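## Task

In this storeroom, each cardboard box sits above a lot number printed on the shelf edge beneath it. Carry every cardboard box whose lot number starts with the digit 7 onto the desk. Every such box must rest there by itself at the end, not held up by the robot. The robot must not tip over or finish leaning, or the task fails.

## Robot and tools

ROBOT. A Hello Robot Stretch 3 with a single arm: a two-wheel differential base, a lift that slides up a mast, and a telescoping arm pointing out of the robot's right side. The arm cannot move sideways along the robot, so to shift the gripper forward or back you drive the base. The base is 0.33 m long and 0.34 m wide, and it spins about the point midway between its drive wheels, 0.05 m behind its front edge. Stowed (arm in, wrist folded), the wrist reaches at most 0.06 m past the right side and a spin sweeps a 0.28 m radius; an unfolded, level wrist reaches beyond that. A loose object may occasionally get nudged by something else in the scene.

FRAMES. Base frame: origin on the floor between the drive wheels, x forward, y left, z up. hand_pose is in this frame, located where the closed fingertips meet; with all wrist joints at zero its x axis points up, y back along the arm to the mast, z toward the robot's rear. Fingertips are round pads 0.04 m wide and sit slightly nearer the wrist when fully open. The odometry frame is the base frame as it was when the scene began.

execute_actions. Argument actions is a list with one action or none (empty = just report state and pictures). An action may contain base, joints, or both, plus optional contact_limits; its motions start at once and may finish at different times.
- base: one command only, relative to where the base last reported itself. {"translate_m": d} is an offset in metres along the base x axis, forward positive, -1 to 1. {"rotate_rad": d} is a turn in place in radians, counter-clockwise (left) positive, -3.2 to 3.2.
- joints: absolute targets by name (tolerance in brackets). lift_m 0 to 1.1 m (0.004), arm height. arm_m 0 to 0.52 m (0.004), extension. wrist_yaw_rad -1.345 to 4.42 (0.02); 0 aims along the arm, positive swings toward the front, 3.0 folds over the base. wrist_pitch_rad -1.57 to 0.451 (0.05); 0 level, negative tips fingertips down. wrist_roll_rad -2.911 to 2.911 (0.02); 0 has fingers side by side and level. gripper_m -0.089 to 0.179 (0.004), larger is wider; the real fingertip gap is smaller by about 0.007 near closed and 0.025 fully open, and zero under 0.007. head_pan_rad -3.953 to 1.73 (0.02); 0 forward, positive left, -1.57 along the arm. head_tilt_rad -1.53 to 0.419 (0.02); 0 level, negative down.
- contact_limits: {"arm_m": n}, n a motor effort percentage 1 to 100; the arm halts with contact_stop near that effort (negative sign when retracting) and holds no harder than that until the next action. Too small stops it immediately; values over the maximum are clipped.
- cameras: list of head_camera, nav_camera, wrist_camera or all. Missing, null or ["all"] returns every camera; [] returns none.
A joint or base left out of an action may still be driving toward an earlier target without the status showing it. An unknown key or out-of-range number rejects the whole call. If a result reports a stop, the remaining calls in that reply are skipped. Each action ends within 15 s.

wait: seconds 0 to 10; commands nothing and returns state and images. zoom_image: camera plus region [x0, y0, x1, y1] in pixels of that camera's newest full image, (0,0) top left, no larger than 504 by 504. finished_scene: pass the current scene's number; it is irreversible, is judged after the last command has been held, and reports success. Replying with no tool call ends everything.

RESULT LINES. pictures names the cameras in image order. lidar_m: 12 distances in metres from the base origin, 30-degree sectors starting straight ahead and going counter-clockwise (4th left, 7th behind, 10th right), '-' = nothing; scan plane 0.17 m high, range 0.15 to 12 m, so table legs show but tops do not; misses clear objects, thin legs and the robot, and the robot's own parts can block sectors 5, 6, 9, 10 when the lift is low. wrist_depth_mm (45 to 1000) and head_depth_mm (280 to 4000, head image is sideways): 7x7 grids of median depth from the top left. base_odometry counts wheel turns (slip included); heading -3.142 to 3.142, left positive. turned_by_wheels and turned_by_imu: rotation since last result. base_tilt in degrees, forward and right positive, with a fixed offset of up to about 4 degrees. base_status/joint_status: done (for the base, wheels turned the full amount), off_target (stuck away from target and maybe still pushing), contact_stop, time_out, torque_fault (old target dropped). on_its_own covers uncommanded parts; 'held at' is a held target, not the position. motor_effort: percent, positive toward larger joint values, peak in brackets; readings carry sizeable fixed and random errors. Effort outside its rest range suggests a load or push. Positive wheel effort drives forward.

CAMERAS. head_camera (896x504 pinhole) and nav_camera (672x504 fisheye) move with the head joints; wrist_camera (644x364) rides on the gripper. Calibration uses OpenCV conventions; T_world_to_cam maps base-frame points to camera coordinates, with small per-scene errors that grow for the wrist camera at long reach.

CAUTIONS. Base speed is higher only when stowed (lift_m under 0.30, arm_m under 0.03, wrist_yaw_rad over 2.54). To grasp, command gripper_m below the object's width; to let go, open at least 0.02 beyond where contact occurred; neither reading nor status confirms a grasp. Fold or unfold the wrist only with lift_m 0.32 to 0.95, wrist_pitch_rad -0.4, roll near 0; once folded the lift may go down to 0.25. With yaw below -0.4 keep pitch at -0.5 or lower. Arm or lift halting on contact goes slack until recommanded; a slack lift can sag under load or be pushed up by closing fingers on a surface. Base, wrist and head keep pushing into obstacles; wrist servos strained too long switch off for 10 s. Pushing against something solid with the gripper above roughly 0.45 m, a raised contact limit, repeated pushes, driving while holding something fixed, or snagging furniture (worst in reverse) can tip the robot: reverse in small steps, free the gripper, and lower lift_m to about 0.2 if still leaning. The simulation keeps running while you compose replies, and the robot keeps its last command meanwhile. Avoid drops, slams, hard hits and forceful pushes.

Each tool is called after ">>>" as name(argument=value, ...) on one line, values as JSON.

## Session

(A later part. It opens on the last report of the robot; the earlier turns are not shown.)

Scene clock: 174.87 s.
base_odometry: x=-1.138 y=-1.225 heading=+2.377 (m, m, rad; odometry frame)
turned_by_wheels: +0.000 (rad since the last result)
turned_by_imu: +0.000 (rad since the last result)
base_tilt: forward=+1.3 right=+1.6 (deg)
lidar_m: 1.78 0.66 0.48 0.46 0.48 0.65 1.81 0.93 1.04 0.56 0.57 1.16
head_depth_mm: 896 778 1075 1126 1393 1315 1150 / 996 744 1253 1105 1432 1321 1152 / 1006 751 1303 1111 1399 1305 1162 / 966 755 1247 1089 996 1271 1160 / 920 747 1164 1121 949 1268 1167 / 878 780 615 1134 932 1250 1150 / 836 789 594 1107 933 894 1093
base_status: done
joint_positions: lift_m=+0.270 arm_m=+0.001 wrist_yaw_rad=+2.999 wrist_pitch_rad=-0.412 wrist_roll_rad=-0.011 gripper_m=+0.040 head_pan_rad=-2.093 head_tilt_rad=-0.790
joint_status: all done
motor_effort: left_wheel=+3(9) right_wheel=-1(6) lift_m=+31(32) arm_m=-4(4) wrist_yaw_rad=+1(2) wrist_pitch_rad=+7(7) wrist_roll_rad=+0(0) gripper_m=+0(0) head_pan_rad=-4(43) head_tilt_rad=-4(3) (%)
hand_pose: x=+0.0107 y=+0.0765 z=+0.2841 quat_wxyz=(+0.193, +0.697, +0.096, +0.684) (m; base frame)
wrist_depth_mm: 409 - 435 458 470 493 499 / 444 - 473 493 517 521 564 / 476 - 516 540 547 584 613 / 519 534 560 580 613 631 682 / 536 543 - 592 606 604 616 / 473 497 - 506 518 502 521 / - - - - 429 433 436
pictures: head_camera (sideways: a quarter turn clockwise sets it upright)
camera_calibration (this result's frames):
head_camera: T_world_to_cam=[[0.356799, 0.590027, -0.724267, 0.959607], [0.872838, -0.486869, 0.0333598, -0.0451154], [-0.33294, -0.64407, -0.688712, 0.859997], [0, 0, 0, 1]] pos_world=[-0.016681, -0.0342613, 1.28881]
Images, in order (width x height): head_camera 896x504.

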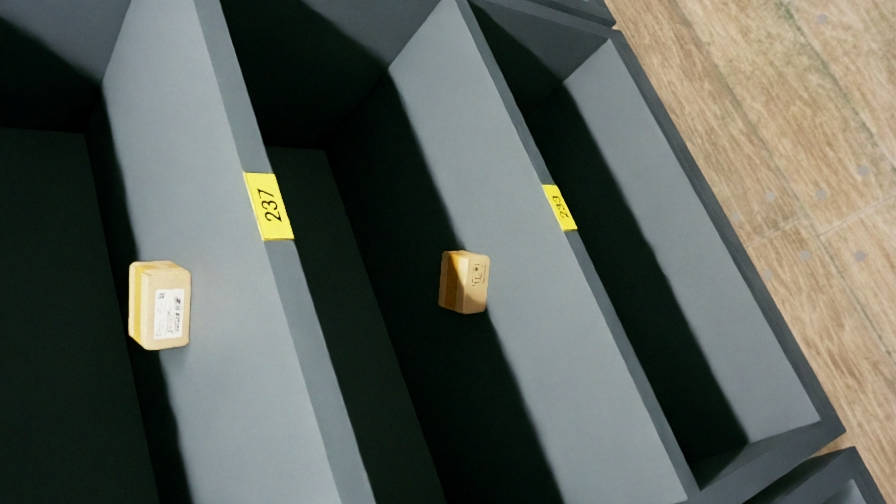

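>>> execute_actions(actions=[{"base":{"translate_m":-0.8}}], cameras=[])

>>> execute_actions(actions=[{"base":{"translate_m":-0.46},"joints":{"lift_m":0.9,"head_pan_rad":-1.57}}], cameras=["head_camera"])

>>> execute_actions(actions=[{"joints":{"wrist_yaw_rad":0,"gripper_m":0.179}}], cameras=[])

>>> execute_actions(actions=[{"joints":{"wrist_pitch_rad":-0.1,"lift_m":1.0,"head_tilt_rad":-0.5}}], cameras=["head_camera","wrist_camera"])

Scene clock: 184.43 s.
base_odometry: x=-0.560 y=-1.778 heading=+2.378 (m, m, rad; odometry frame)
turned_by_wheels: +0.000 (rad since the last result)
turned_by_imu: -0.001 (rad since the last result)
base_tilt: forward=+1.3 right=+1.6 (deg)
lidar_m: 1.78 0.66 0.48 0.46 0.48 0.66 1.82 1.05 1.04 0.55 1.04 1.04
head_depth_mm: 1029 778 1267 1130 1455 1321 1147 / 1042 745 1342 1099 1464 1326 1153 / 1003 737 1301 1068 1400 1301 1160 / 966 762 1250 1117 993 1264 1164 / 920 770 635 1125 952 1269 1168 / 876 780 614 1135 907 1007 1134 / 837 790 593 665 743 1195 1123
base_status: done
joint_positions: lift_m=+0.270 arm_m=+0.001 wrist_yaw_rad=+2.999 wrist_pitch_rad=-0.412 wrist_roll_rad=-0.011 gripper_m=+0.040 head_pan_rad=-2.093 head_tilt_rad=-0.791
joint_status: not commanded
motor_effort: left_wheel=+3(6) right_wheel=-1(4) lift_m=+31(32) arm_m=-4(4) wrist_yaw_rad=+1(1) wrist_pitch_rad=+8(7) wrist_roll_rad=+0(0) gripper_m=-1(0) head_pan_rad=-5(4) head_tilt_rad=-4(4) (%)
hand_pose: x=+0.0107 y=+0.0765 z=+0.2841 quat_wxyz=(+0.193, +0.697, +0.096, +0.684) (m; base frame)
wrist_depth_mm: 412 - 438 459 474 494 508 / 447 - 482 492 515 540 549 / 484 - 510 532 563 584 625 / 518 533 550 575 614 651 671 / 540 559 - 594 610 615 620 / 473 497 - 514 513 514 510 / - - - - 424 435 438
pictures: none
No camera images: the call's "cameras" was empty. Leave "cameras" out to get every camera's image.

Scene clock: 191.00 s.
base_odometry: x=-0.228 y=-2.097 heading=+2.378 (m, m, rad; odometry frame)
turned_by_wheels: +0.000 (rad since the last result)
turned_by_imu: -0.001 (rad since the last result)
base_tilt: forward=+1.3 right=+1.6 (deg)
lidar_m: 1.78 0.65 0.48 0.46 0.48 0.66 1.49 1.55 0.70 1.00 0.68 1.42
head_depth_mm: 843 736 611 1096 965 - 1127 / 844 744 616 1102 934 - 1141 / 846 668 619 1109 939 - - / 846 690 602 1118 944 - 1140 / 848 771 607 1123 953 - 1146 / 849 777 612 1128 956 1264 1174 / 850 791 619 1070 959 1131 1177
base_status: done
joint_positions: lift_m=+0.900 arm_m=+0.001 wrist_yaw_rad=+2.999 wrist_pitch_rad=-0.412 wrist_roll_rad=-0.011 gripper_m=+0.040 head_pan_rad=-1.577 head_tilt_rad=-0.791
joint_status: all done
motor_effort: left_wheel=+2(9) right_wheel=-1(5) lift_m=+38(39) arm_m=-4(4) wrist_yaw_rad=+1(1) wrist_pitch_rad=+8(8) wrist_roll_rad=+0(0) gripper_m=+0(0) head_pan_rad=+2(35) head_tilt_rad=-4(4) (%)
hand_pose: x=+0.0107 y=+0.0765 z=+0.9138 quat_wxyz=(+0.193, +0.697, +0.096, +0.684) (m; base frame)
wrist_depth_mm: 419 - 436 450 474 492 515 / 440 - 482 493 520 527 553 / 481 - 523 536 564 591 625 / 528 535 567 599 616 657 676 / 573 600 - 657 694 748 773 / 634 658 - 742 779 829 904 / 724 728 807 854 906 - -
pictures: head_camera (sideways: a quarter turn clockwise sets it upright)
camera_calibration (this result's frames):
head_camera: T_world_to_cam=[[0.019175, 0.68929, -0.724232, 0.961621], [0.999417, 0.00724933, 0.0333605, -0.0458884], [0.0282453, -0.724449, -0.688749, 0.857842], [0, 0, 0, 1]] pos_world=[0.00319257, -0.0410402, 1.2888]
Images, in order (width x height): head_camera 896x504.

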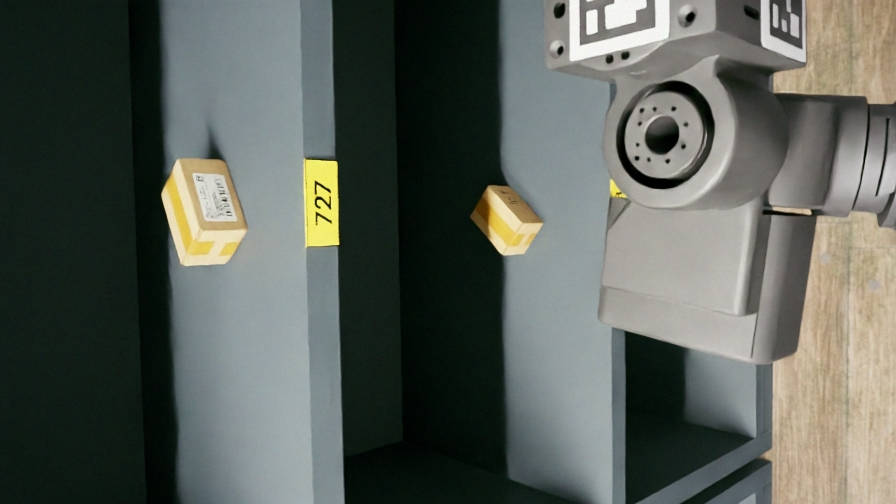

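Scene clock: 193.50 s.
base_odometry: x=-0.228 y=-2.097 heading=+2.378 (m, m, rad; odometry frame)
turned_by_wheels: +0.000 (rad since the last result)
turned_by_imu: -0.001 (rad since the last result)
base_tilt: forward=+1.3 right=+1.7 (deg)
lidar_m: 1.77 0.66 0.48 0.46 0.48 0.65 1.49 1.55 0.70 1.00 0.68 1.42
head_depth_mm: 841 736 611 1095 - - - / 842 743 617 1103 932 - - / 847 667 618 1126 - - - / 846 691 603 1118 948 1232 1163 / 852 769 607 1124 928 1266 1168 / 850 777 612 1129 958 1277 1167 / 850 787 618 1068 960 1129 1176
base_status: not commanded
joint_positions: lift_m=+0.900 arm_m=+0.001 wrist_yaw_rad=+0.002 wrist_pitch_rad=-0.412 wrist_roll_rad=-0.011 gripper_m=+0.179 head_pan_rad=-1.577 head_tilt_rad=-0.791
joint_status: all done
motor_effort: left_wheel=+2(3) right_wheel=-1(1) lift_m=+38(39) arm_m=-4(4) wrist_yaw_rad=-1(1) wrist_pitch_rad=+7(7) wrist_roll_rad=+0(0) gripper_m=+1(85) head_pan_rad=+3(2) head_tilt_rad=-3(3) (%)
hand_pose: x=-0.0211 y=-0.3715 z=+0.9138 quat_wxyz=(+0.696, +0.146, -0.688, -0.144) (m; base frame)
wrist_depth_mm: 279 275 296 322 350 388 425 / 496 677 740 713 289 288 291 / 521 747 791 793 785 705 479 / 516 745 845 834 857 689 475 / 503 706 708 734 727 698 472 / - 592 603 606 604 626 456 / 515 522 531 516 523 529 -
pictures: none
No camera images: the call's "cameras" was empty. Leave "cameras" out to get every camera's image.

Scene clock: 195.23 s.
base_odometry: x=-0.228 y=-2.097 heading=+2.378 (m, m, rad; odometry frame)
turned_by_wheels: +0.000 (rad since the last result)
turned_by_imu: +0.000 (rad since the last result)
base_tilt: forward=+1.3 right=+1.6 (deg)
lidar_m: 1.78 0.66 0.48 0.46 0.48 0.66 1.49 1.55 0.70 1.00 0.68 1.42
head_depth_mm: 822 886 943 700 1145 - - / 823 888 949 726 - - - / 824 896 959 693 - - - / 827 894 959 682 1155 941 837 / 830 898 966 707 1166 976 843 / 833 897 968 711 1166 983 844 / 833 902 975 718 1009 956 848
base_status: not commanded
joint_positions: lift_m=+1.000 arm_m=+0.001 wrist_yaw_rad=+0.002 wrist_pitch_rad=-0.122 wrist_roll_rad=-0.011 gripper_m=+0.179 head_pan_rad=-1.577 head_tilt_rad=-0.508
joint_status: all done
motor_effort: left_wheel=+3(3) right_wheel=-1(0) lift_m=+38(38) arm_m=-4(4) wrist_yaw_rad=-1(1) wrist_pitch_rad=+13(15) wrist_roll_rad=+0(0) gripper_m=+0(0) head_pan_rad=+3(3) head_tilt_rad=+2(19) (%)
hand_pose: x=-0.0211 y=-0.3978 z=+1.0835 quat_wxyz=(+0.710, +0.044, -0.702, -0.043) (m; base frame)
wrist_depth_mm: 505 673 672 662 662 667 488 / 508 712 711 700 702 692 484 / 508 723 737 737 752 704 480 / 502 574 599 515 640 617 475 / 388 390 396 404 420 452 432 / - 340 340 338 343 343 347 / 543 764 810 820 825 724 443
pictures: head_camera (sideways: a quarter turn clockwise sets it upright), wrist_camera
camera_calibration (this result's frames):
head_camera: T_world_to_cam=[[0.0177661, 0.459799, -0.887845, 1.17493], [0.999469, 0.0160754, 0.0283249, -0.0393444], [0.0272963, -0.887877, -0.45927, 0.559303], [0, 0, 0, 1]] pos_world=[0.00318259, -0.0430089, 1.30115]
wrist_camera: T_world_to_cam=[[-0.998427, 0.0173895, 0.0532958, -0.0775118], [-0.0460271, 0.288472, -0.956382, 1.18597], [-0.0320053, -0.957331, -0.287218, 0.0990304], [0, 0, 0, 1]] pos_world=[-0.0196339, -0.245965, 1.16681]
Images, in order (width x height): head_camera 896x504, wrist_camera 644x364.

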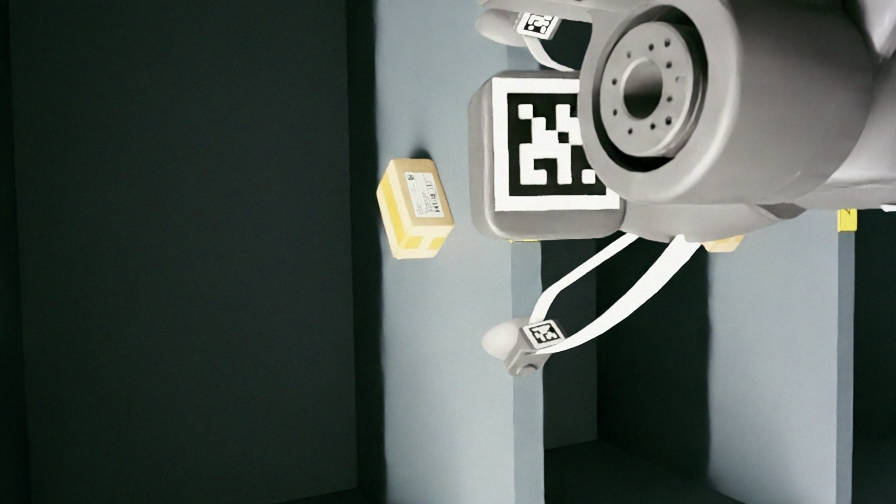

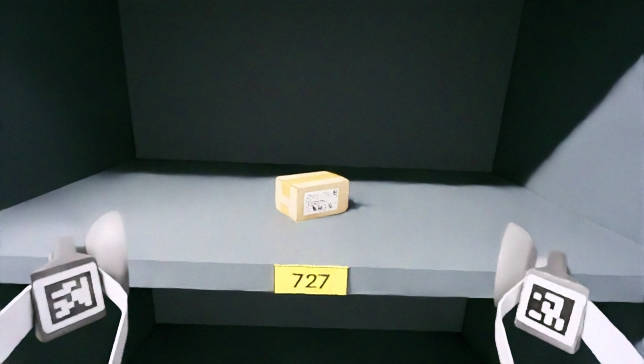

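>>> execute_actions(actions=[{"joints":{"lift_m":0.937,"arm_m":0.31}}], cameras=["wrist_camera","head_camera"])

Scene clock: 207.80 s.
base_odometry: x=-0.228 y=-2.097 heading=+2.378 (m, m, rad; odometry frame)
turned_by_wheels: +0.000 (rad since the last result)
turned_by_imu: -0.002 (rad since the last result)
base_tilt: forward=+1.4 right=+1.6 (deg)
lidar_m: 1.78 0.66 0.48 0.46 0.48 0.66 1.49 1.55 0.70 1.00 0.68 1.42
head_depth_mm: 822 885 946 - 1134 956 826 / 824 890 952 - 1144 961 831 / 826 892 952 - 1154 937 835 / 827 897 960 666 1153 944 837 / 829 896 965 703 1163 980 843 / 831 900 970 712 1162 982 845 / 832 902 968 720 1010 957 849
base_status: not commanded
joint_positions: lift_m=+0.937 arm_m=+0.310 wrist_yaw_rad=+0.000 wrist_pitch_rad=-0.122 wrist_roll_rad=-0.011 gripper_m=+0.179 head_pan_rad=-1.577 head_tilt_rad=-0.507
joint_status: all done
motor_effort: left_wheel=+2(3) right_wheel=-1(1) lift_m=+31(35) arm_m=+4(6) wrist_yaw_rad=+0(2) wrist_pitch_rad=+13(13) wrist_roll_rad=+0(0) gripper_m=+0(1) head_pan_rad=+3(3) head_tilt_rad=+3(3) (%)
hand_pose: x=-0.0214 y=-0.7060 z=+1.0209 quat_wxyz=(+0.710, +0.044, -0.702, -0.043) (m; base frame)
wrist_depth_mm: 403 402 399 402 400 403 410 / 416 420 422 416 418 419 423 / 434 435 436 430 433 444 432 / 358 372 379 395 419 433 439 / 255 247 149 145 247 293 283 / - 185 123 134 178 198 206 / 140 148 131 141 155 157 154
pictures: head_camera (sideways: a quarter turn clockwise sets it upright), wrist_camera
camera_calibration (this result's frames):
head_camera: T_world_to_cam=[[0.0177646, 0.459543, -0.887978, 1.17511], [0.99947, 0.0160835, 0.0283186, -0.0393361], [0.0272954, -0.88801, -0.459014, 0.55897], [0, 0, 0, 1]] pos_world=[0.00318258, -0.0430092, 1.30116]
wrist_camera: T_world_to_cam=[[-0.998406, 0.0185917, 0.0532899, -0.0682562], [-0.0456846, 0.288223, -0.956473, 1.21485], [-0.0331418, -0.957383, -0.286914, -0.214374], [0, 0, 0, 1]] pos_world=[-0.0197521, -0.554117, 1.1041]
Images, in order (width x height): head_camera 896x504, wrist_camera 644x364.

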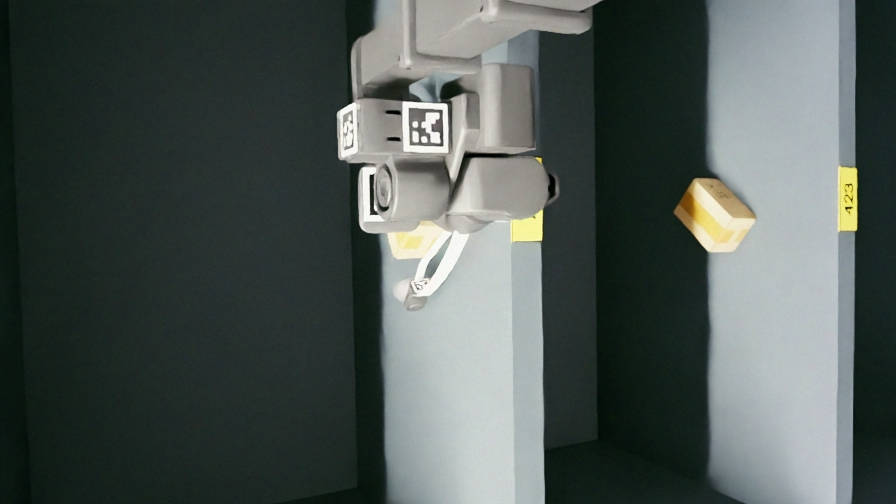

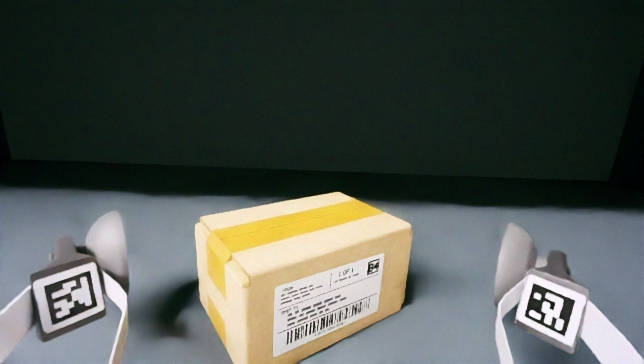

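>>> execute_actions(actions=[{"joints":{"gripper_m":0.04}}], cameras=[])

>>> execute_actions(actions=[{"joints":{"lift_m":0.97}}], cameras=[])

>>> execute_actions(actions=[{"joints":{"arm_m":0}}], cameras=[])

>>> execute_actions(actions=[{"base":{"translate_m":-0.4},"joints":{"lift_m":0.6}}], cameras=[])

>>> execute_actions(actions=[{"base":{"translate_m":-0.53},"joints":{"lift_m":0.29,"wrist_yaw_rad":2.65}}], cameras=["wrist_camera"])

>>> execute_actions(actions=[{"base":{"rotate_rad":1.59}}], cameras=[])

>>> execute_actions(actions=[{"base":{"translate_m":-1}}], cameras=[])

>>> execute_actions(actions=[{"base":{"translate_m":-1}}], cameras=[])

>>> execute_actions(actions=[{"base":{"translate_m":-0.45},"joints":{"head_pan_rad":-2.0,"head_tilt_rad":-0.7}}], cameras=["nav_camera"])

>>> execute_actions(actions=[{"base":{"translate_m":-0.4},"joints":{"lift_m":0.72}}], cameras=[])

>>> execute_actions(actions=[{"joints":{"wrist_yaw_rad":0,"head_pan_rad":-1.57}}])

Scene clock: 222.63 s.
base_odometry: x=-0.228 y=-2.097 heading=+2.378 (m, m, rad; odometry frame)
turned_by_wheels: +0.000 (rad since the last result)
turned_by_imu: -0.001 (rad since the last result)
base_tilt: forward=+1.2 right=+1.6 (deg)
lidar_m: 1.78 0.66 0.48 0.46 0.48 0.66 1.49 1.55 0.70 1.00 0.68 1.42
head_depth_mm: 821 884 946 - 1134 958 825 / 821 888 954 - 1143 963 831 / 825 892 958 - 1153 936 835 / 829 895 958 666 1145 943 837 / 831 897 963 707 1162 974 841 / 835 901 966 712 1165 981 845 / 836 901 971 719 1011 953 847
base_status: not commanded
joint_positions: lift_m=+0.937 arm_m=+0.310 wrist_yaw_rad=+0.001 wrist_pitch_rad=-0.121 wrist_roll_rad=-0.011 gripper_m=+0.041 head_pan_rad=-1.577 head_tilt_rad=-0.507
joint_status: all done
motor_effort: left_wheel=+3(3) right_wheel=-1(1) lift_m=+32(31) arm_m=+4(4) wrist_yaw_rad=-1(1) wrist_pitch_rad=+13(13) wrist_roll_rad=+0(0) gripper_m=-21(96) head_pan_rad=+3(2) head_tilt_rad=+3(3) (%)
hand_pose: x=-0.0212 y=-0.7060 z=+1.0209 quat_wxyz=(+0.710, +0.044, -0.702, -0.043) (m; base frame)
wrist_depth_mm: 398 398 400 401 406 403 404 / 416 421 420 419 420 417 422 / 431 437 432 436 437 439 441 / 360 372 384 404 416 431 432 / 241 249 141 143 158 275 283 / 183 193 126 132 159 201 204 / 151 145 138 140 154 153 160
pictures: none
No camera images: the call's "cameras" was empty. Leave "cameras" out to get every camera's image.

Scene clock: 223.73 s.
base_odometry: x=-0.228 y=-2.097 heading=+2.378 (m, m, rad; odometry frame)
turned_by_wheels: +0.000 (rad since the last result)
turned_by_imu: +0.000 (rad since the last result)
base_tilt: forward=+1.3 right=+1.7 (deg)
lidar_m: 1.78 0.66 0.48 0.46 0.48 0.66 1.49 1.55 0.70 1.00 0.68 1.42
head_depth_mm: 821 884 941 630 1137 955 826 / 821 889 936 - 1138 964 827 / 824 890 948 - 1149 935 834 / 827 893 959 665 1157 946 837 / 830 897 963 705 1162 977 840 / 832 900 968 712 1168 981 847 / 833 903 970 718 1011 956 849
base_status: not commanded
joint_positions: lift_m=+0.970 arm_m=+0.310 wrist_yaw_rad=+0.001 wrist_pitch_rad=-0.123 wrist_roll_rad=-0.011 gripper_m=+0.044 head_pan_rad=-1.577 head_tilt_rad=-0.507
joint_status: all done
motor_effort: left_wheel=+3(3) right_wheel=-1(1) lift_m=+39(42) arm_m=+5(4) wrist_yaw_rad=+0(1) wrist_pitch_rad=+14(14) wrist_roll_rad=+0(0) gripper_m=-20(21) head_pan_rad=+3(3) head_tilt_rad=+2(3) (%)
hand_pose: x=-0.0212 y=-0.7059 z=+1.0531 quat_wxyz=(+0.710, +0.044, -0.702, -0.043) (m; base frame)
wrist_depth_mm: 400 397 400 406 403 403 400 / 418 415 420 420 417 420 414 / 433 438 437 439 437 443 436 / 446 445 448 450 454 453 458 / 308 322 141 143 158 349 355 / 234 246 126 132 159 259 261 / 194 187 177 141 192 198 205
pictures: none
No camera images: the call's "cameras" was empty. Leave "cameras" out to get every camera's image.

Scene clock: 227.23 s.
base_odometry: x=-0.228 y=-2.097 heading=+2.378 (m, m, rad; odometry frame)
turned_by_wheels: +0.000 (rad since the last result)
turned_by_imu: -0.001 (rad since the last result)
base_tilt: forward=+1.3 right=+1.6 (deg)
lidar_m: 1.78 0.66 0.48 0.46 0.48 0.66 1.49 1.55 0.70 1.00 0.68 1.42
head_depth_mm: 823 888 942 682 1133 - - / 825 890 950 687 - - - / 826 894 958 693 405 - - / 827 896 964 699 417 972 839 / 829 898 957 707 1161 975 842 / 831 901 967 713 1167 984 845 / 835 901 969 719 1009 952 847
base_status: not commanded
joint_positions: lift_m=+0.970 arm_m=+0.001 wrist_yaw_rad=+0.000 wrist_pitch_rad=-0.124 wrist_roll_rad=-0.011 gripper_m=+0.044 head_pan_rad=-1.577 head_tilt_rad=-0.507
joint_status: all done
joint sent to its limit — the command would take arm_m past its lower limit, so that joint was sent only as far as its limit.
motor_effort: left_wheel=+3(3) right_wheel=-1(1) lift_m=+38(39) arm_m=-4(3) wrist_yaw_rad=+0(0) wrist_pitch_rad=+14(14) wrist_roll_rad=+0(0) gripper_m=-19(20) head_pan_rad=+3(3) head_tilt_rad=+3(3) (%)
hand_pose: x=-0.0214 y=-0.3977 z=+1.0530 quat_wxyz=(+0.710, +0.044, -0.702, -0.044) (m; base frame)
wrist_depth_mm: 505 667 677 667 674 665 483 / 513 701 691 699 708 687 488 / 512 695 723 735 745 714 482 / 454 471 494 513 539 561 464 / 329 327 141 143 158 352 364 / 525 658 126 133 160 613 449 / 514 723 727 141 793 738 467
pictures: none
No camera images: the call's "cameras" was empty. Leave "cameras" out to get every camera's image.

Scene clock: 232.50 s.
base_odometry: x=+0.061 y=-2.373 heading=+2.378 (m, m, rad; odometry frame)
turned_by_wheels: +0.000 (rad since the last result)
turned_by_imu: -0.001 (rad since the last result)
base_tilt: forward=+1.3 right=+1.6 (deg)
lidar_m: 1.77 0.66 0.48 0.46 0.48 0.66 1.10 1.14 1.55 0.55 1.04 0.97
head_depth_mm: 2803 3014 3284 2865 2066 1635 1326 / 2727 2988 3231 2749 2003 1636 1335 / 527 556 590 607 631 710 746 / 827 893 958 701 1153 972 817 / 830 896 964 706 1163 979 841 / 832 900 967 713 1169 980 845 / 831 905 971 719 1171 953 848
base_status: done
joint_positions: lift_m=+0.600 arm_m=+0.001 wrist_yaw_rad=+0.000 wrist_pitch_rad=-0.124 wrist_roll_rad=-0.011 gripper_m=+0.044 head_pan_rad=-1.577 head_tilt_rad=-0.507
joint_status: all done
motor_effort: left_wheel=+2(2) right_wheel=-1(4) lift_m=+31(36) arm_m=-3(4) wrist_yaw_rad=+0(0) wrist_pitch_rad=+14(14) wrist_roll_rad=+0(0) gripper_m=-19(20) head_pan_rad=+2(3) head_tilt_rad=+2(3) (%)
hand_pose: x=-0.0214 y=-0.3977 z=+0.6833 quat_wxyz=(+0.710, +0.044, -0.702, -0.044) (m; base frame)
wrist_depth_mm: 673 677 671 655 - - - / 681 716 722 685 - - - / 715 721 735 717 - - - / 715 742 744 316 - - - / 460 507 140 143 158 - - / 376 400 126 132 159 - - / 786 810 351 141 - - -
pictures: none
No camera images: the call's "cameras" was empty. Leave "cameras" out to get every camera's image.

Scene clock: 237.97 s.
base_odometry: x=+0.444 y=-2.740 heading=+2.378 (m, m, rad; odometry frame)
turned_by_wheels: +0.000 (rad since the last result)
turned_by_imu: -0.001 (rad since the last result)
base_tilt: forward=+1.3 right=+1.6 (deg)
lidar_m: 1.78 0.66 0.48 0.47 0.48 0.59 0.57 0.59 0.81 2.25 0.71 1.42
head_depth_mm: 1930 1945 2016 2033 1924 1624 1330 / 2768 2978 3187 2745 2092 1627 1332 / 2818 3035 3266 2915 2098 1640 1340 / 2834 3040 3331 2935 2106 1647 1344 / 2841 3066 3314 2963 2131 1656 1355 / 2835 3067 3133 3010 2146 1664 1363 / 2823 3083 3177 3043 1916 1190 1176
base_status: done
joint_positions: lift_m=+0.290 arm_m=+0.001 wrist_yaw_rad=+2.649 wrist_pitch_rad=-0.124 wrist_roll_rad=-0.011 gripper_m=+0.044 head_pan_rad=-1.577 head_tilt_rad=-0.507
joint_status: all done
motor_effort: left_wheel=+2(6) right_wheel=+0(5) lift_m=+32(33) arm_m=-3(4) wrist_yaw_rad=+1(5) wrist_pitch_rad=+14(14) wrist_roll_rad=+0(0) gripper_m=-20(20) head_pan_rad=+3(3) head_tilt_rad=+3(2) (%)
hand_pose: x=+0.0976 y=+0.0750 z=+0.3732 quat_wxyz=(+0.216, +0.691, -0.128, +0.678) (m; base frame)
wrist_depth_mm: 379 411 465 526 606 736 927 / 394 434 492 562 652 781 - / 402 442 497 582 676 825 - / 418 460 523 596 733 867 - / 438 476 141 143 159 935 - / 443 481 126 133 159 774 802 / 453 515 537 140 594 614 638
pictures: wrist_camera
camera_calibration (this result's frames):
wrist_camera: T_world_to_cam=[[0.870736, -0.488849, 0.0533354, -0.0738135], [-0.0972934, -0.277576, -0.955764, 0.422945], [0.482029, 0.82703, -0.289257, 0.168186], [0, 0, 0, 1]] pos_world=[0.024351, -0.0577794, 0.456822]
Images, in order (width x height): wrist_camera 644x364.

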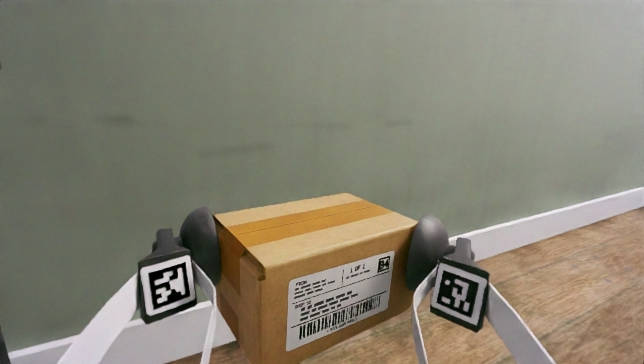

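Scene clock: 240.20 s.
base_odometry: x=+0.444 y=-2.740 heading=-2.316 (m, m, rad; odometry frame)
turned_by_wheels: +1.590 (rad since the last result)
turned_by_imu: +1.568 (rad since the last result)
base_tilt: forward=+1.3 right=+1.6 (deg)
lidar_m: 0.47 0.48 0.59 0.57 0.59 0.81 2.31 0.71 1.43 1.76 0.65 0.48
head_depth_mm: 1948 2078 2234 2377 2015 1632 1327 / 3470 3765 3313 2909 2080 1628 1339 / 3570 3855 - 2918 2099 1641 1333 / 3591 3896 - 2959 2113 1654 1352 / 3120 3054 2986 2681 2130 1658 1349 / 1793 1769 1757 1744 1719 1577 1362 / 1263 1253 1240 1237 1224 1211 1198
base_status: done
joint_positions: lift_m=+0.290 arm_m=+0.001 wrist_yaw_rad=+2.649 wrist_pitch_rad=-0.124 wrist_roll_rad=-0.011 gripper_m=+0.044 head_pan_rad=-1.577 head_tilt_rad=-0.507
joint_status: not commanded
motor_effort: left_wheel=-1(9) right_wheel=+2(7) lift_m=+32(33) arm_m=-4(4) wrist_yaw_rad=+1(1) wrist_pitch_rad=+14(14) wrist_roll_rad=+0(0) gripper_m=-19(20) head_pan_rad=+3(3) head_tilt_rad=+3(2) (%)
hand_pose: x=+0.0976 y=+0.0750 z=+0.3732 quat_wxyz=(+0.216, +0.691, -0.128, +0.678) (m; base frame)
wrist_depth_mm: 452 496 550 629 574 431 347 / 458 516 582 659 583 437 351 / 483 527 594 697 597 443 358 / 499 558 623 697 607 455 360 / 517 560 141 143 159 459 365 / 532 569 126 132 159 454 367 / 537 585 542 140 577 479 377
pictures: none
No camera images: the call's "cameras" was empty. Leave "cameras" out to get every camera's image.

Scene clock: 245.27 s.
base_odometry: x=+1.121 y=-2.005 heading=-2.316 (m, m, rad; odometry frame)
turned_by_wheels: +0.000 (rad since the last result)
turned_by_imu: +0.000 (rad since the last result)
base_tilt: forward=+1.2 right=+1.6 (deg)
lidar_m: 1.46 0.81 0.60 0.58 0.60 0.82 2.29 1.97 2.65 0.44 0.46 1.51
head_depth_mm: 3397 3738 3863 2901 2087 1620 1331 / 3569 3810 - 2891 2095 1630 1337 / 3493 3695 3961 2776 2018 1587 1312 / 345 373 406 444 491 548 621 / 347 375 408 447 493 552 625 / 348 377 409 448 495 554 630 / 349 377 411 450 498 558 633
base_status: done
joint_positions: lift_m=+0.290 arm_m=+0.001 wrist_yaw_rad=+2.649 wrist_pitch_rad=-0.124 wrist_roll_rad=-0.011 gripper_m=+0.044 head_pan_rad=-1.577 head_tilt_rad=-0.507
joint_status: not commanded
motor_effort: left_wheel=-1(11) right_wheel=+2(5) lift_m=+32(32) arm_m=-4(4) wrist_yaw_rad=+1(1) wrist_pitch_rad=+14(14) wrist_roll_rad=+0(0) gripper_m=-19(19) head_pan_rad=+2(3) head_tilt_rad=+2(2) (%)
hand_pose: x=+0.0975 y=+0.0750 z=+0.3732 quat_wxyz=(+0.216, +0.691, -0.128, +0.678) (m; base frame)
wrist_depth_mm: 464 498 560 630 743 883 - / 469 518 579 673 766 907 - / 482 546 611 708 842 - - / 504 559 637 713 857 - - / 513 571 141 143 159 - - / 534 564 127 133 159 791 794 / 552 582 544 141 598 621 634
pictures: none
No camera images: the call's "cameras" was empty. Leave "cameras" out to get every camera's image.

Scene clock: 250.33 s.
base_odometry: x=+1.799 y=-1.270 heading=-2.316 (m, m, rad; odometry frame)
turned_by_wheels: +0.000 (rad since the last result)
turned_by_imu: +0.000 (rad since the last result)
base_tilt: forward=+1.3 right=+1.6 (deg)
lidar_m: 2.19 0.83 0.61 0.59 0.61 0.84 1.30 1.08 1.37 3.69 1.39 1.08
head_depth_mm: 3504 3717 3957 2884 2080 1627 1334 / 3543 3695 - 2901 2102 1630 1338 / 3565 3787 - 2945 2105 1637 1344 / 3429 3754 3895 2931 2127 1649 1346 / 3515 3827 - 2997 2140 1661 1357 / 3406 3530 3695 3009 2149 1661 1355 / 2654 2662 2624 2620 2143 1677 1365
base_status: done
joint_positions: lift_m=+0.290 arm_m=+0.001 wrist_yaw_rad=+2.649 wrist_pitch_rad=-0.124 wrist_roll_rad=-0.011 gripper_m=+0.044 head_pan_rad=-1.577 head_tilt_rad=-0.507
joint_status: not commanded
motor_effort: left_wheel=-1(11) right_wheel=+2(4) lift_m=+33(32) arm_m=-4(4) wrist_yaw_rad=+2(2) wrist_pitch_rad=+14(14) wrist_roll_rad=+0(0) gripper_m=-19(19) head_pan_rad=+2(2) head_tilt_rad=+2(2) (%)
hand_pose: x=+0.0975 y=+0.0750 z=+0.3732 quat_wxyz=(+0.216, +0.691, -0.128, +0.678) (m; base frame)
wrist_depth_mm: 465 515 568 654 746 899 - / 478 521 588 674 778 942 - / 500 543 622 694 824 - - / 512 571 643 745 873 - - / 533 576 141 143 159 - - / 544 587 127 133 159 789 810 / 540 575 547 141 596 621 646
pictures: none
No camera images: the call's "cameras" was empty. Leave "cameras" out to get every camera's image.

Scene clock: 253.63 s.
base_odometry: x=+2.104 y=-0.939 heading=-2.316 (m, m, rad; odometry frame)
turned_by_wheels: +0.000 (rad since the last result)
turned_by_imu: -0.001 (rad since the last result)
base_tilt: forward=+1.3 right=+1.6 (deg)
lidar_m: 1.74 0.83 0.61 0.59 0.62 0.85 0.86 0.89 0.77 1.15 2.02 1.50
head_depth_mm: 1156 1237 1244 935 1549 1398 1196 / 1337 1458 1269 942 1075 1334 1202 / 1595 1701 1277 948 1113 1386 1205 / 1964 1982 1293 956 810 1425 1216 / 2527 2441 1301 959 809 1425 1220 / 3489 3746 1317 1051 1734 1439 1217 / 3408 3579 2711 2208 1739 1442 1220
base_status: done
joint_positions: lift_m=+0.290 arm_m=+0.001 wrist_yaw_rad=+2.649 wrist_pitch_rad=-0.124 wrist_roll_rad=-0.011 gripper_m=+0.044 head_pan_rad=-1.993 head_tilt_rad=-0.692
joint_status: all done
motor_effort: left_wheel=-1(10) right_wheel=+2(4) lift_m=+31(33) arm_m=-4(3) wrist_yaw_rad=+2(2) wrist_pitch_rad=+14(14) wrist_roll_rad=+0(0) gripper_m=-19(20) head_pan_rad=-4(32) head_tilt_rad=-4(15) (%)
hand_pose: x=+0.0975 y=+0.0750 z=+0.3732 quat_wxyz=(+0.216, +0.691, -0.128, +0.678) (m; base frame)
wrist_depth_mm: 467 507 571 652 751 894 - / 487 529 599 666 813 928 - / 499 554 622 719 838 - - / 526 568 655 745 897 - - / 536 588 141 143 158 - - / 541 590 126 133 159 813 809 / 555 591 554 141 598 606 632
pictures: nav_camera (sideways: a quarter turn counterclockwise sets it upright)
camera_calibration (this result's frames):
nav_camera: T_world_to_cam=[[-0.196575, -0.57038, 0.797512, -0.997896], [-0.911043, 0.406919, 0.0664701, -0.0229636], [-0.362436, -0.713501, -0.59963, 0.747237], [0, 0, 0, 1]] pos_world=[0.0537439, -0.0266812, 1.24543]
Images, in order (width x height): nav_camera 672x504.

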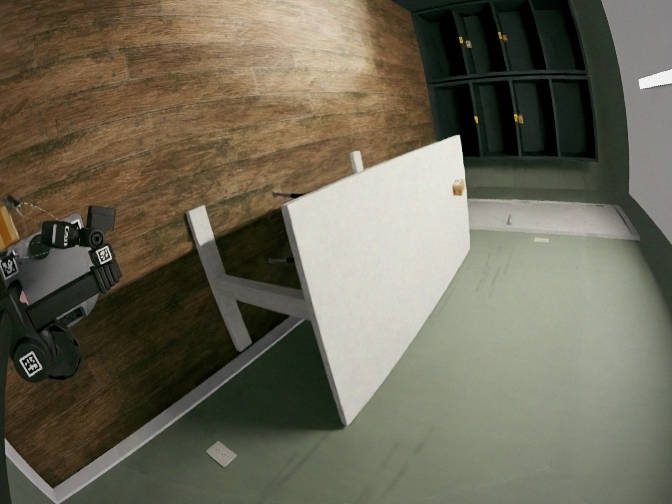

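Scene clock: 259.10 s.
base_odometry: x=+2.376 y=-0.645 heading=-2.316 (m, m, rad; odometry frame)
turned_by_wheels: +0.000 (rad since the last result)
turned_by_imu: -0.001 (rad since the last result)
base_tilt: forward=+1.3 right=+1.6 (deg)
lidar_m: 1.88 0.84 0.62 0.60 0.62 0.47 0.46 0.48 0.66 0.64 2.58 1.89
head_depth_mm: 610 657 706 767 838 922 1023 / 709 770 842 878 1002 1162 1203 / 846 935 1040 948 1225 1381 1257 / 1045 1183 1225 955 807 1425 1239 / 1368 1614 1303 963 788 1113 1190 / 1983 1999 1319 967 765 1366 1191 / 3321 3645 1326 975 770 1376 1231
base_status: done
joint_positions: lift_m=+0.720 arm_m=+0.001 wrist_yaw_rad=+2.649 wrist_pitch_rad=-0.124 wrist_roll_rad=-0.011 gripper_m=+0.044 head_pan_rad=-1.993 head_tilt_rad=-0.692
joint_status: all done
motor_effort: left_wheel=-1(11) right_wheel=+2(4) lift_m=+38(41) arm_m=-4(4) wrist_yaw_rad=+2(1) wrist_pitch_rad=+15(15) wrist_roll_rad=+0(0) gripper_m=-19(19) head_pan_rad=-5(4) head_tilt_rad=-3(3) (%)
hand_pose: x=+0.0975 y=+0.0750 z=+0.8029 quat_wxyz=(+0.216, +0.691, -0.128, +0.678) (m; base frame)
wrist_depth_mm: 464 509 571 653 748 894 - / 484 540 585 688 786 922 - / 495 540 604 692 805 - - / 526 582 643 726 916 - - / 538 591 141 143 159 - - / 551 602 127 132 160 - - / 573 663 694 141 - - -
pictures: none
No camera images: the call's "cameras" was empty. Leave "cameras" out to get every camera's image.

Scene clock: 261.43 s.
base_odometry: x=+2.376 y=-0.645 heading=-2.316 (m, m, rad; odometry frame)
turned_by_wheels: +0.000 (rad since the last result)
turned_by_imu: -0.001 (rad since the last result)
base_tilt: forward=+1.3 right=+1.7 (deg)
lidar_m: 1.88 0.84 0.62 0.60 0.62 0.47 0.46 0.48 0.66 0.64 2.57 1.90
head_depth_mm: 1622 1639 1251 935 766 1398 1199 / 2530 2122 1266 941 772 1374 1200 / 3584 3805 1278 949 753 562 - / 3573 3431 1285 955 778 1353 1212 / 3589 3519 1304 959 785 1424 1215 / 3423 3720 2824 967 789 1432 1221 / 3594 3892 3025 2192 821 1442 1227
base_status: not commanded
joint_positions: lift_m=+0.720 arm_m=+0.001 wrist_yaw_rad=+0.002 wrist_pitch_rad=-0.124 wrist_roll_rad=-0.011 gripper_m=+0.044 head_pan_rad=-1.577 head_tilt_rad=-0.692
joint_status: all done
motor_effort: left_wheel=-1(1) right_wheel=+2(2) lift_m=+39(39) arm_m=-4(4) wrist_yaw_rad=-2(3) wrist_pitch_rad=+15(14) wrist_roll_rad=+0(0) gripper_m=-20(20) head_pan_rad=+3(32) head_tilt_rad=-3(3) (%)
hand_pose: x=-0.0210 y=-0.3977 z=+0.8029 quat_wxyz=(+0.710, +0.045, -0.702, -0.043) (m; base frame)
wrist_depth_mm: - - - - - 768 530 / - - - - - 777 519 / - - - - - 746 520 / - 554 562 584 612 625 512 / 354 368 141 144 159 396 418 / - 307 127 133 159 316 321 / - - - 141 - 784 498
pictures: head_camera (sideways: a quarter turn clockwise sets it upright), nav_camera (sideways: a quarter turn counterclockwise sets it upright), wrist_camera
camera_calibration (this result's frames):
head_camera: T_world_to_cam=[[0.0189264, 0.614436, -0.78874, 1.0457], [0.99944, 0.0101449, 0.0318854, -0.0439722], [0.0275932, -0.788901, -0.6139, 0.760484], [0, 0, 0, 1]] pos_world=[0.00317201, -0.0421239, 1.29305]
nav_camera: T_world_to_cam=[[0.0505199, -0.601277, 0.797442, -0.999312], [-0.997779, 0.00432107, 0.0664698, -0.0224341], [-0.0434126, -0.799029, -0.599724, 0.745413], [0, 0, 0, 1]] pos_world=[0.0604611, -0.00516072, 1.24543]
wrist_camera: T_world_to_cam=[[-0.998431, 0.0170366, 0.0533386, -0.0626758], [-0.0460965, 0.290675, -0.955711, 0.917889], [-0.0317862, -0.95667, -0.289434, 0.020608], [0, 0, 0, 1]] pos_world=[-0.0196109, -0.246025, 0.886545]
Images, in order (width x height): head_camera 896x504, nav_camera 672x504, wrist_camera 644x364.

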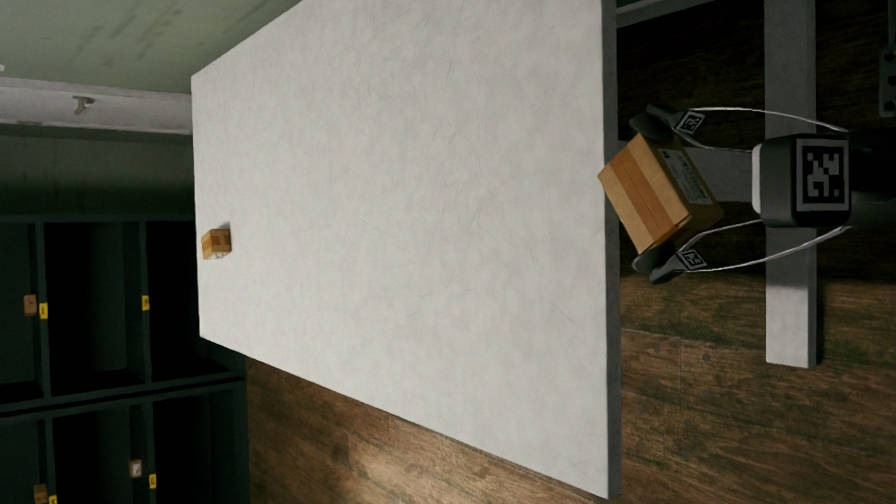

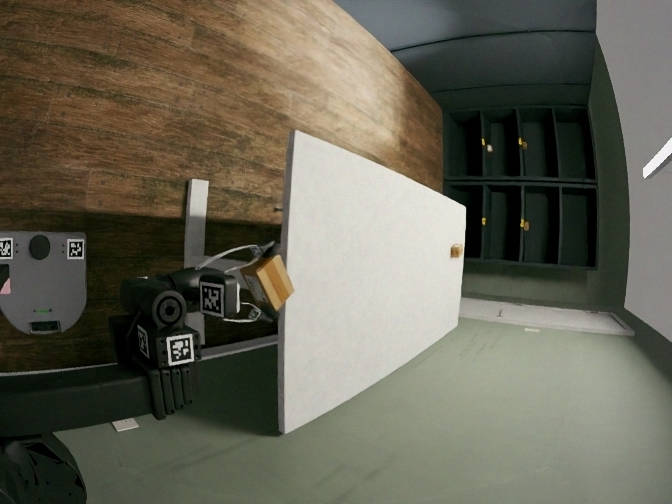

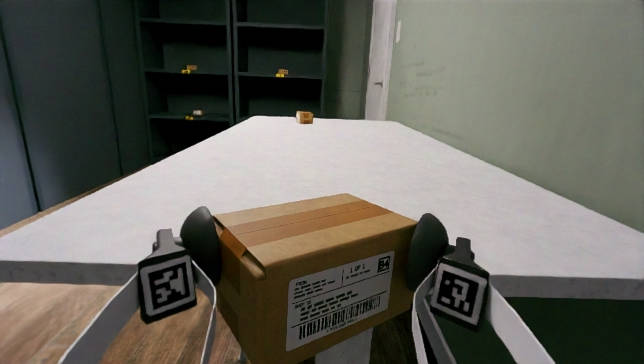

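>>> execute_actions(actions=[{"joints":{"arm_m":0.35}}], cameras=[])

>>> execute_actions(actions=[{"joints":{"lift_m":0.669}}], cameras=[])

>>> execute_actions(actions=[{"joints":{"gripper_m":0.15}}], cameras=[])

>>> execute_actions(actions=[{"joints":{"arm_m":0.2,"lift_m":0.7}}], cameras=["wrist_camera"])

>>> finished_scene(scene=1)

Scene clock: 271.83 s.
base_odometry: x=+2.376 y=-0.645 heading=-2.316 (m, m, rad; odometry frame)
turned_by_wheels: +0.000 (rad since the last result)
turned_by_imu: -0.002 (rad since the last result)
base_tilt: forward=+1.3 right=+1.7 (deg)
lidar_m: 1.88 0.84 0.62 0.60 0.62 0.47 0.46 0.47 0.66 0.64 2.57 1.89
head_depth_mm: 1620 1641 1248 933 765 - - / 2521 2133 1266 1009 730 1387 1197 / 3545 3762 1273 1060 733 1067 1184 / 3596 3459 1288 919 780 1421 1209 / 3570 3545 1306 960 784 1431 1215 / 3418 3794 2837 969 789 1435 1222 / 3594 3933 2993 2206 819 1445 1223
base_status: not commanded
joint_positions: lift_m=+0.720 arm_m=+0.350 wrist_yaw_rad=+0.000 wrist_pitch_rad=-0.124 wrist_roll_rad=-0.011 gripper_m=+0.044 head_pan_rad=-1.577 head_tilt_rad=-0.692
joint_status: all done
motor_effort: left_wheel=-1(1) right_wheel=+2(2) lift_m=+38(39) arm_m=+4(5) wrist_yaw_rad=+0(2) wrist_pitch_rad=+14(15) wrist_roll_rad=+0(0) gripper_m=-20(19) head_pan_rad=+2(1) head_tilt_rad=-3(4) (%)
hand_pose: x=-0.0214 y=-0.7458 z=+0.8029 quat_wxyz=(+0.710, +0.044, -0.702, -0.044) (m; base frame)
wrist_depth_mm: - - - - - 764 530 / - - - - - 762 525 / - - - - - 777 518 / - 539 543 576 604 637 512 / 348 363 141 143 158 397 408 / 266 280 126 132 159 291 297 / 216 213 201 141 218 225 233
pictures: none
No camera images: the call's "cameras" was empty. Leave "cameras" out to get every camera's image.

Scene clock: 273.13 s.
base_odometry: x=+2.376 y=-0.645 heading=-2.316 (m, m, rad; odometry frame)
turned_by_wheels: +0.000 (rad since the last result)
turned_by_imu: +0.000 (rad since the last result)
base_tilt: forward=+1.2 right=+1.6 (deg)
lidar_m: 1.89 0.84 0.62 0.60 0.62 0.47 0.46 0.48 0.66 0.64 2.58 1.90
head_depth_mm: 1615 1631 1247 935 766 1425 - / 2514 2108 1259 943 - 1408 1199 / 3581 3801 1271 984 - 1067 1186 / 3602 3455 1290 972 778 1423 1215 / 3604 3604 1304 960 785 1429 1217 / 3423 3738 2843 968 789 1436 1224 / 3609 3901 3016 2215 820 1436 1224
base_status: not commanded
joint_positions: lift_m=+0.669 arm_m=+0.350 wrist_yaw_rad=+0.000 wrist_pitch_rad=-0.124 wrist_roll_rad=-0.011 gripper_m=+0.044 head_pan_rad=-1.577 head_tilt_rad=-0.692
joint_status: all done
motor_effort: left_wheel=-1(2) right_wheel=+2(2) lift_m=+32(34) arm_m=+4(4) wrist_yaw_rad=+0(0) wrist_pitch_rad=+15(14) wrist_roll_rad=+0(0) gripper_m=-20(20) head_pan_rad=+2(4) head_tilt_rad=-3(3) (%)
hand_pose: x=-0.0214 y=-0.7458 z=+0.7522 quat_wxyz=(+0.710, +0.044, -0.702, -0.044) (m; base frame)
wrist_depth_mm: - - - - - 803 529 / - - - - - 783 527 / - - 792 837 939 720 518 / 359 376 383 403 419 431 454 / 244 253 141 143 159 277 284 / 184 195 126 133 159 204 206 / 153 148 140 141 155 156 162
pictures: none
No camera images: the call's "cameras" was empty. Leave "cameras" out to get every camera's image.

Scene clock: 274.70 s.
base_odometry: x=+2.376 y=-0.645 heading=-2.316 (m, m, rad; odometry frame)
turned_by_wheels: +0.000 (rad since the last result)
turned_by_imu: +0.000 (rad since the last result)
base_tilt: forward=+1.3 right=+1.6 (deg)
lidar_m: 1.89 0.84 0.62 0.60 0.62 0.47 0.46 0.48 0.66 0.64 2.57 1.89
head_depth_mm: 1629 1633 1249 934 767 1421 - / 2502 2127 1260 956 - 1404 1201 / 3550 3803 1278 986 - 1064 1184 / 3567 3430 1288 986 780 1425 1211 / 3541 3527 1297 960 785 1425 1217 / 3437 3727 2802 968 789 1439 1222 / 3591 3856 3008 2213 816 1439 1230
base_status: not commanded
joint_positions: lift_m=+0.669 arm_m=+0.350 wrist_yaw_rad=+0.000 wrist_pitch_rad=-0.123 wrist_roll_rad=-0.011 gripper_m=+0.150 head_pan_rad=-1.577 head_tilt_rad=-0.692
joint_status: all done
motor_effort: left_wheel=-1(2) right_wheel=+2(2) lift_m=+31(31) arm_m=+4(4) wrist_yaw_rad=+0(0) wrist_pitch_rad=+14(14) wrist_roll_rad=+0(0) gripper_m=+0(81) head_pan_rad=+3(3) head_tilt_rad=-4(3) (%)
hand_pose: x=-0.0214 y=-0.7459 z=+0.7524 quat_wxyz=(+0.710, +0.044, -0.702, -0.043) (m; base frame)
wrist_depth_mm: - - - - - 779 528 / - - - - - 778 516 / - - 811 870 937 719 517 / 362 372 385 402 420 443 454 / 245 265 156 149 240 297 285 / 193 - 136 131 168 - 205 / 143 150 141 139 158 153 164
pictures: none
No camera images: the call's "cameras" was empty. Leave "cameras" out to get every camera's image.

Scene clock: 277.07 s.
base_odometry: x=+2.376 y=-0.645 heading=-2.316 (m, m, rad; odometry frame)
turned_by_wheels: +0.000 (rad since the last result)
turned_by_imu: -0.001 (rad since the last result)
base_tilt: forward=+1.3 right=+1.6 (deg)
lidar_m: 1.88 0.84 0.62 0.60 0.62 0.47 0.46 0.48 0.66 0.64 2.57 1.90
head_depth_mm: 1618 1640 1252 931 767 - - / 2500 2113 1267 941 769 - 1200 / 3596 3784 1276 911 800 - 1182 / 3613 3451 1292 954 779 1424 1213 / 3568 3534 1300 962 784 1426 1213 / 3424 3716 2839 968 790 1434 1221 / 3601 3893 3010 2206 819 1440 1218
base_status: not commanded
joint_positions: lift_m=+0.700 arm_m=+0.200 wrist_yaw_rad=+0.000 wrist_pitch_rad=-0.122 wrist_roll_rad=-0.011 gripper_m=+0.150 head_pan_rad=-1.577 head_tilt_rad=-0.692
joint_status: all done
motor_effort: left_wheel=-2(1) right_wheel=+2(2) lift_m=+38(38) arm_m=-4(3) wrist_yaw_rad=-1(0) wrist_pitch_rad=+13(14) wrist_roll_rad=+0(0) gripper_m=+0(0) head_pan_rad=+4(3) head_tilt_rad=-4(3) (%)
hand_pose: x=-0.0214 y=-0.5968 z=+0.7834 quat_wxyz=(+0.710, +0.044, -0.702, -0.043) (m; base frame)
wrist_depth_mm: - - - - - 769 521 / - - - - - 796 526 / - - - - - 773 528 / - 478 496 513 544 556 484 / 314 340 324 287 346 376 364 / 248 - 244 248 253 - 263 / 183 190 194 198 201 195 208
pictures: wrist_camera
camera_calibration (this result's frames):
wrist_camera: T_world_to_cam=[[-0.998405, 0.0186277, 0.053301, -0.0576384], [-0.0456636, 0.288836, -0.956289, 0.956514], [-0.0332087, -0.957197, -0.287525, -0.177382], [0, 0, 0, 1]] pos_world=[-0.0197591, -0.444991, 0.866774]
Images, in order (width x height): wrist_camera 644x364.

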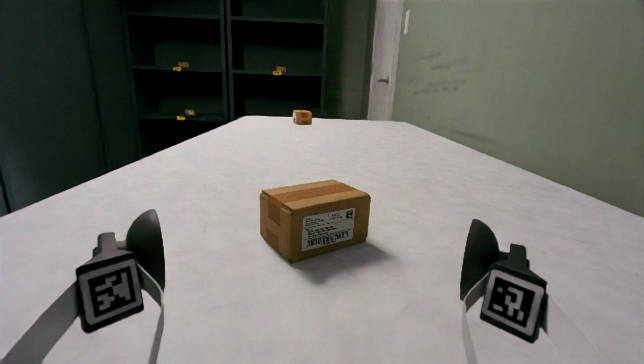

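The scene is finished: the task was done.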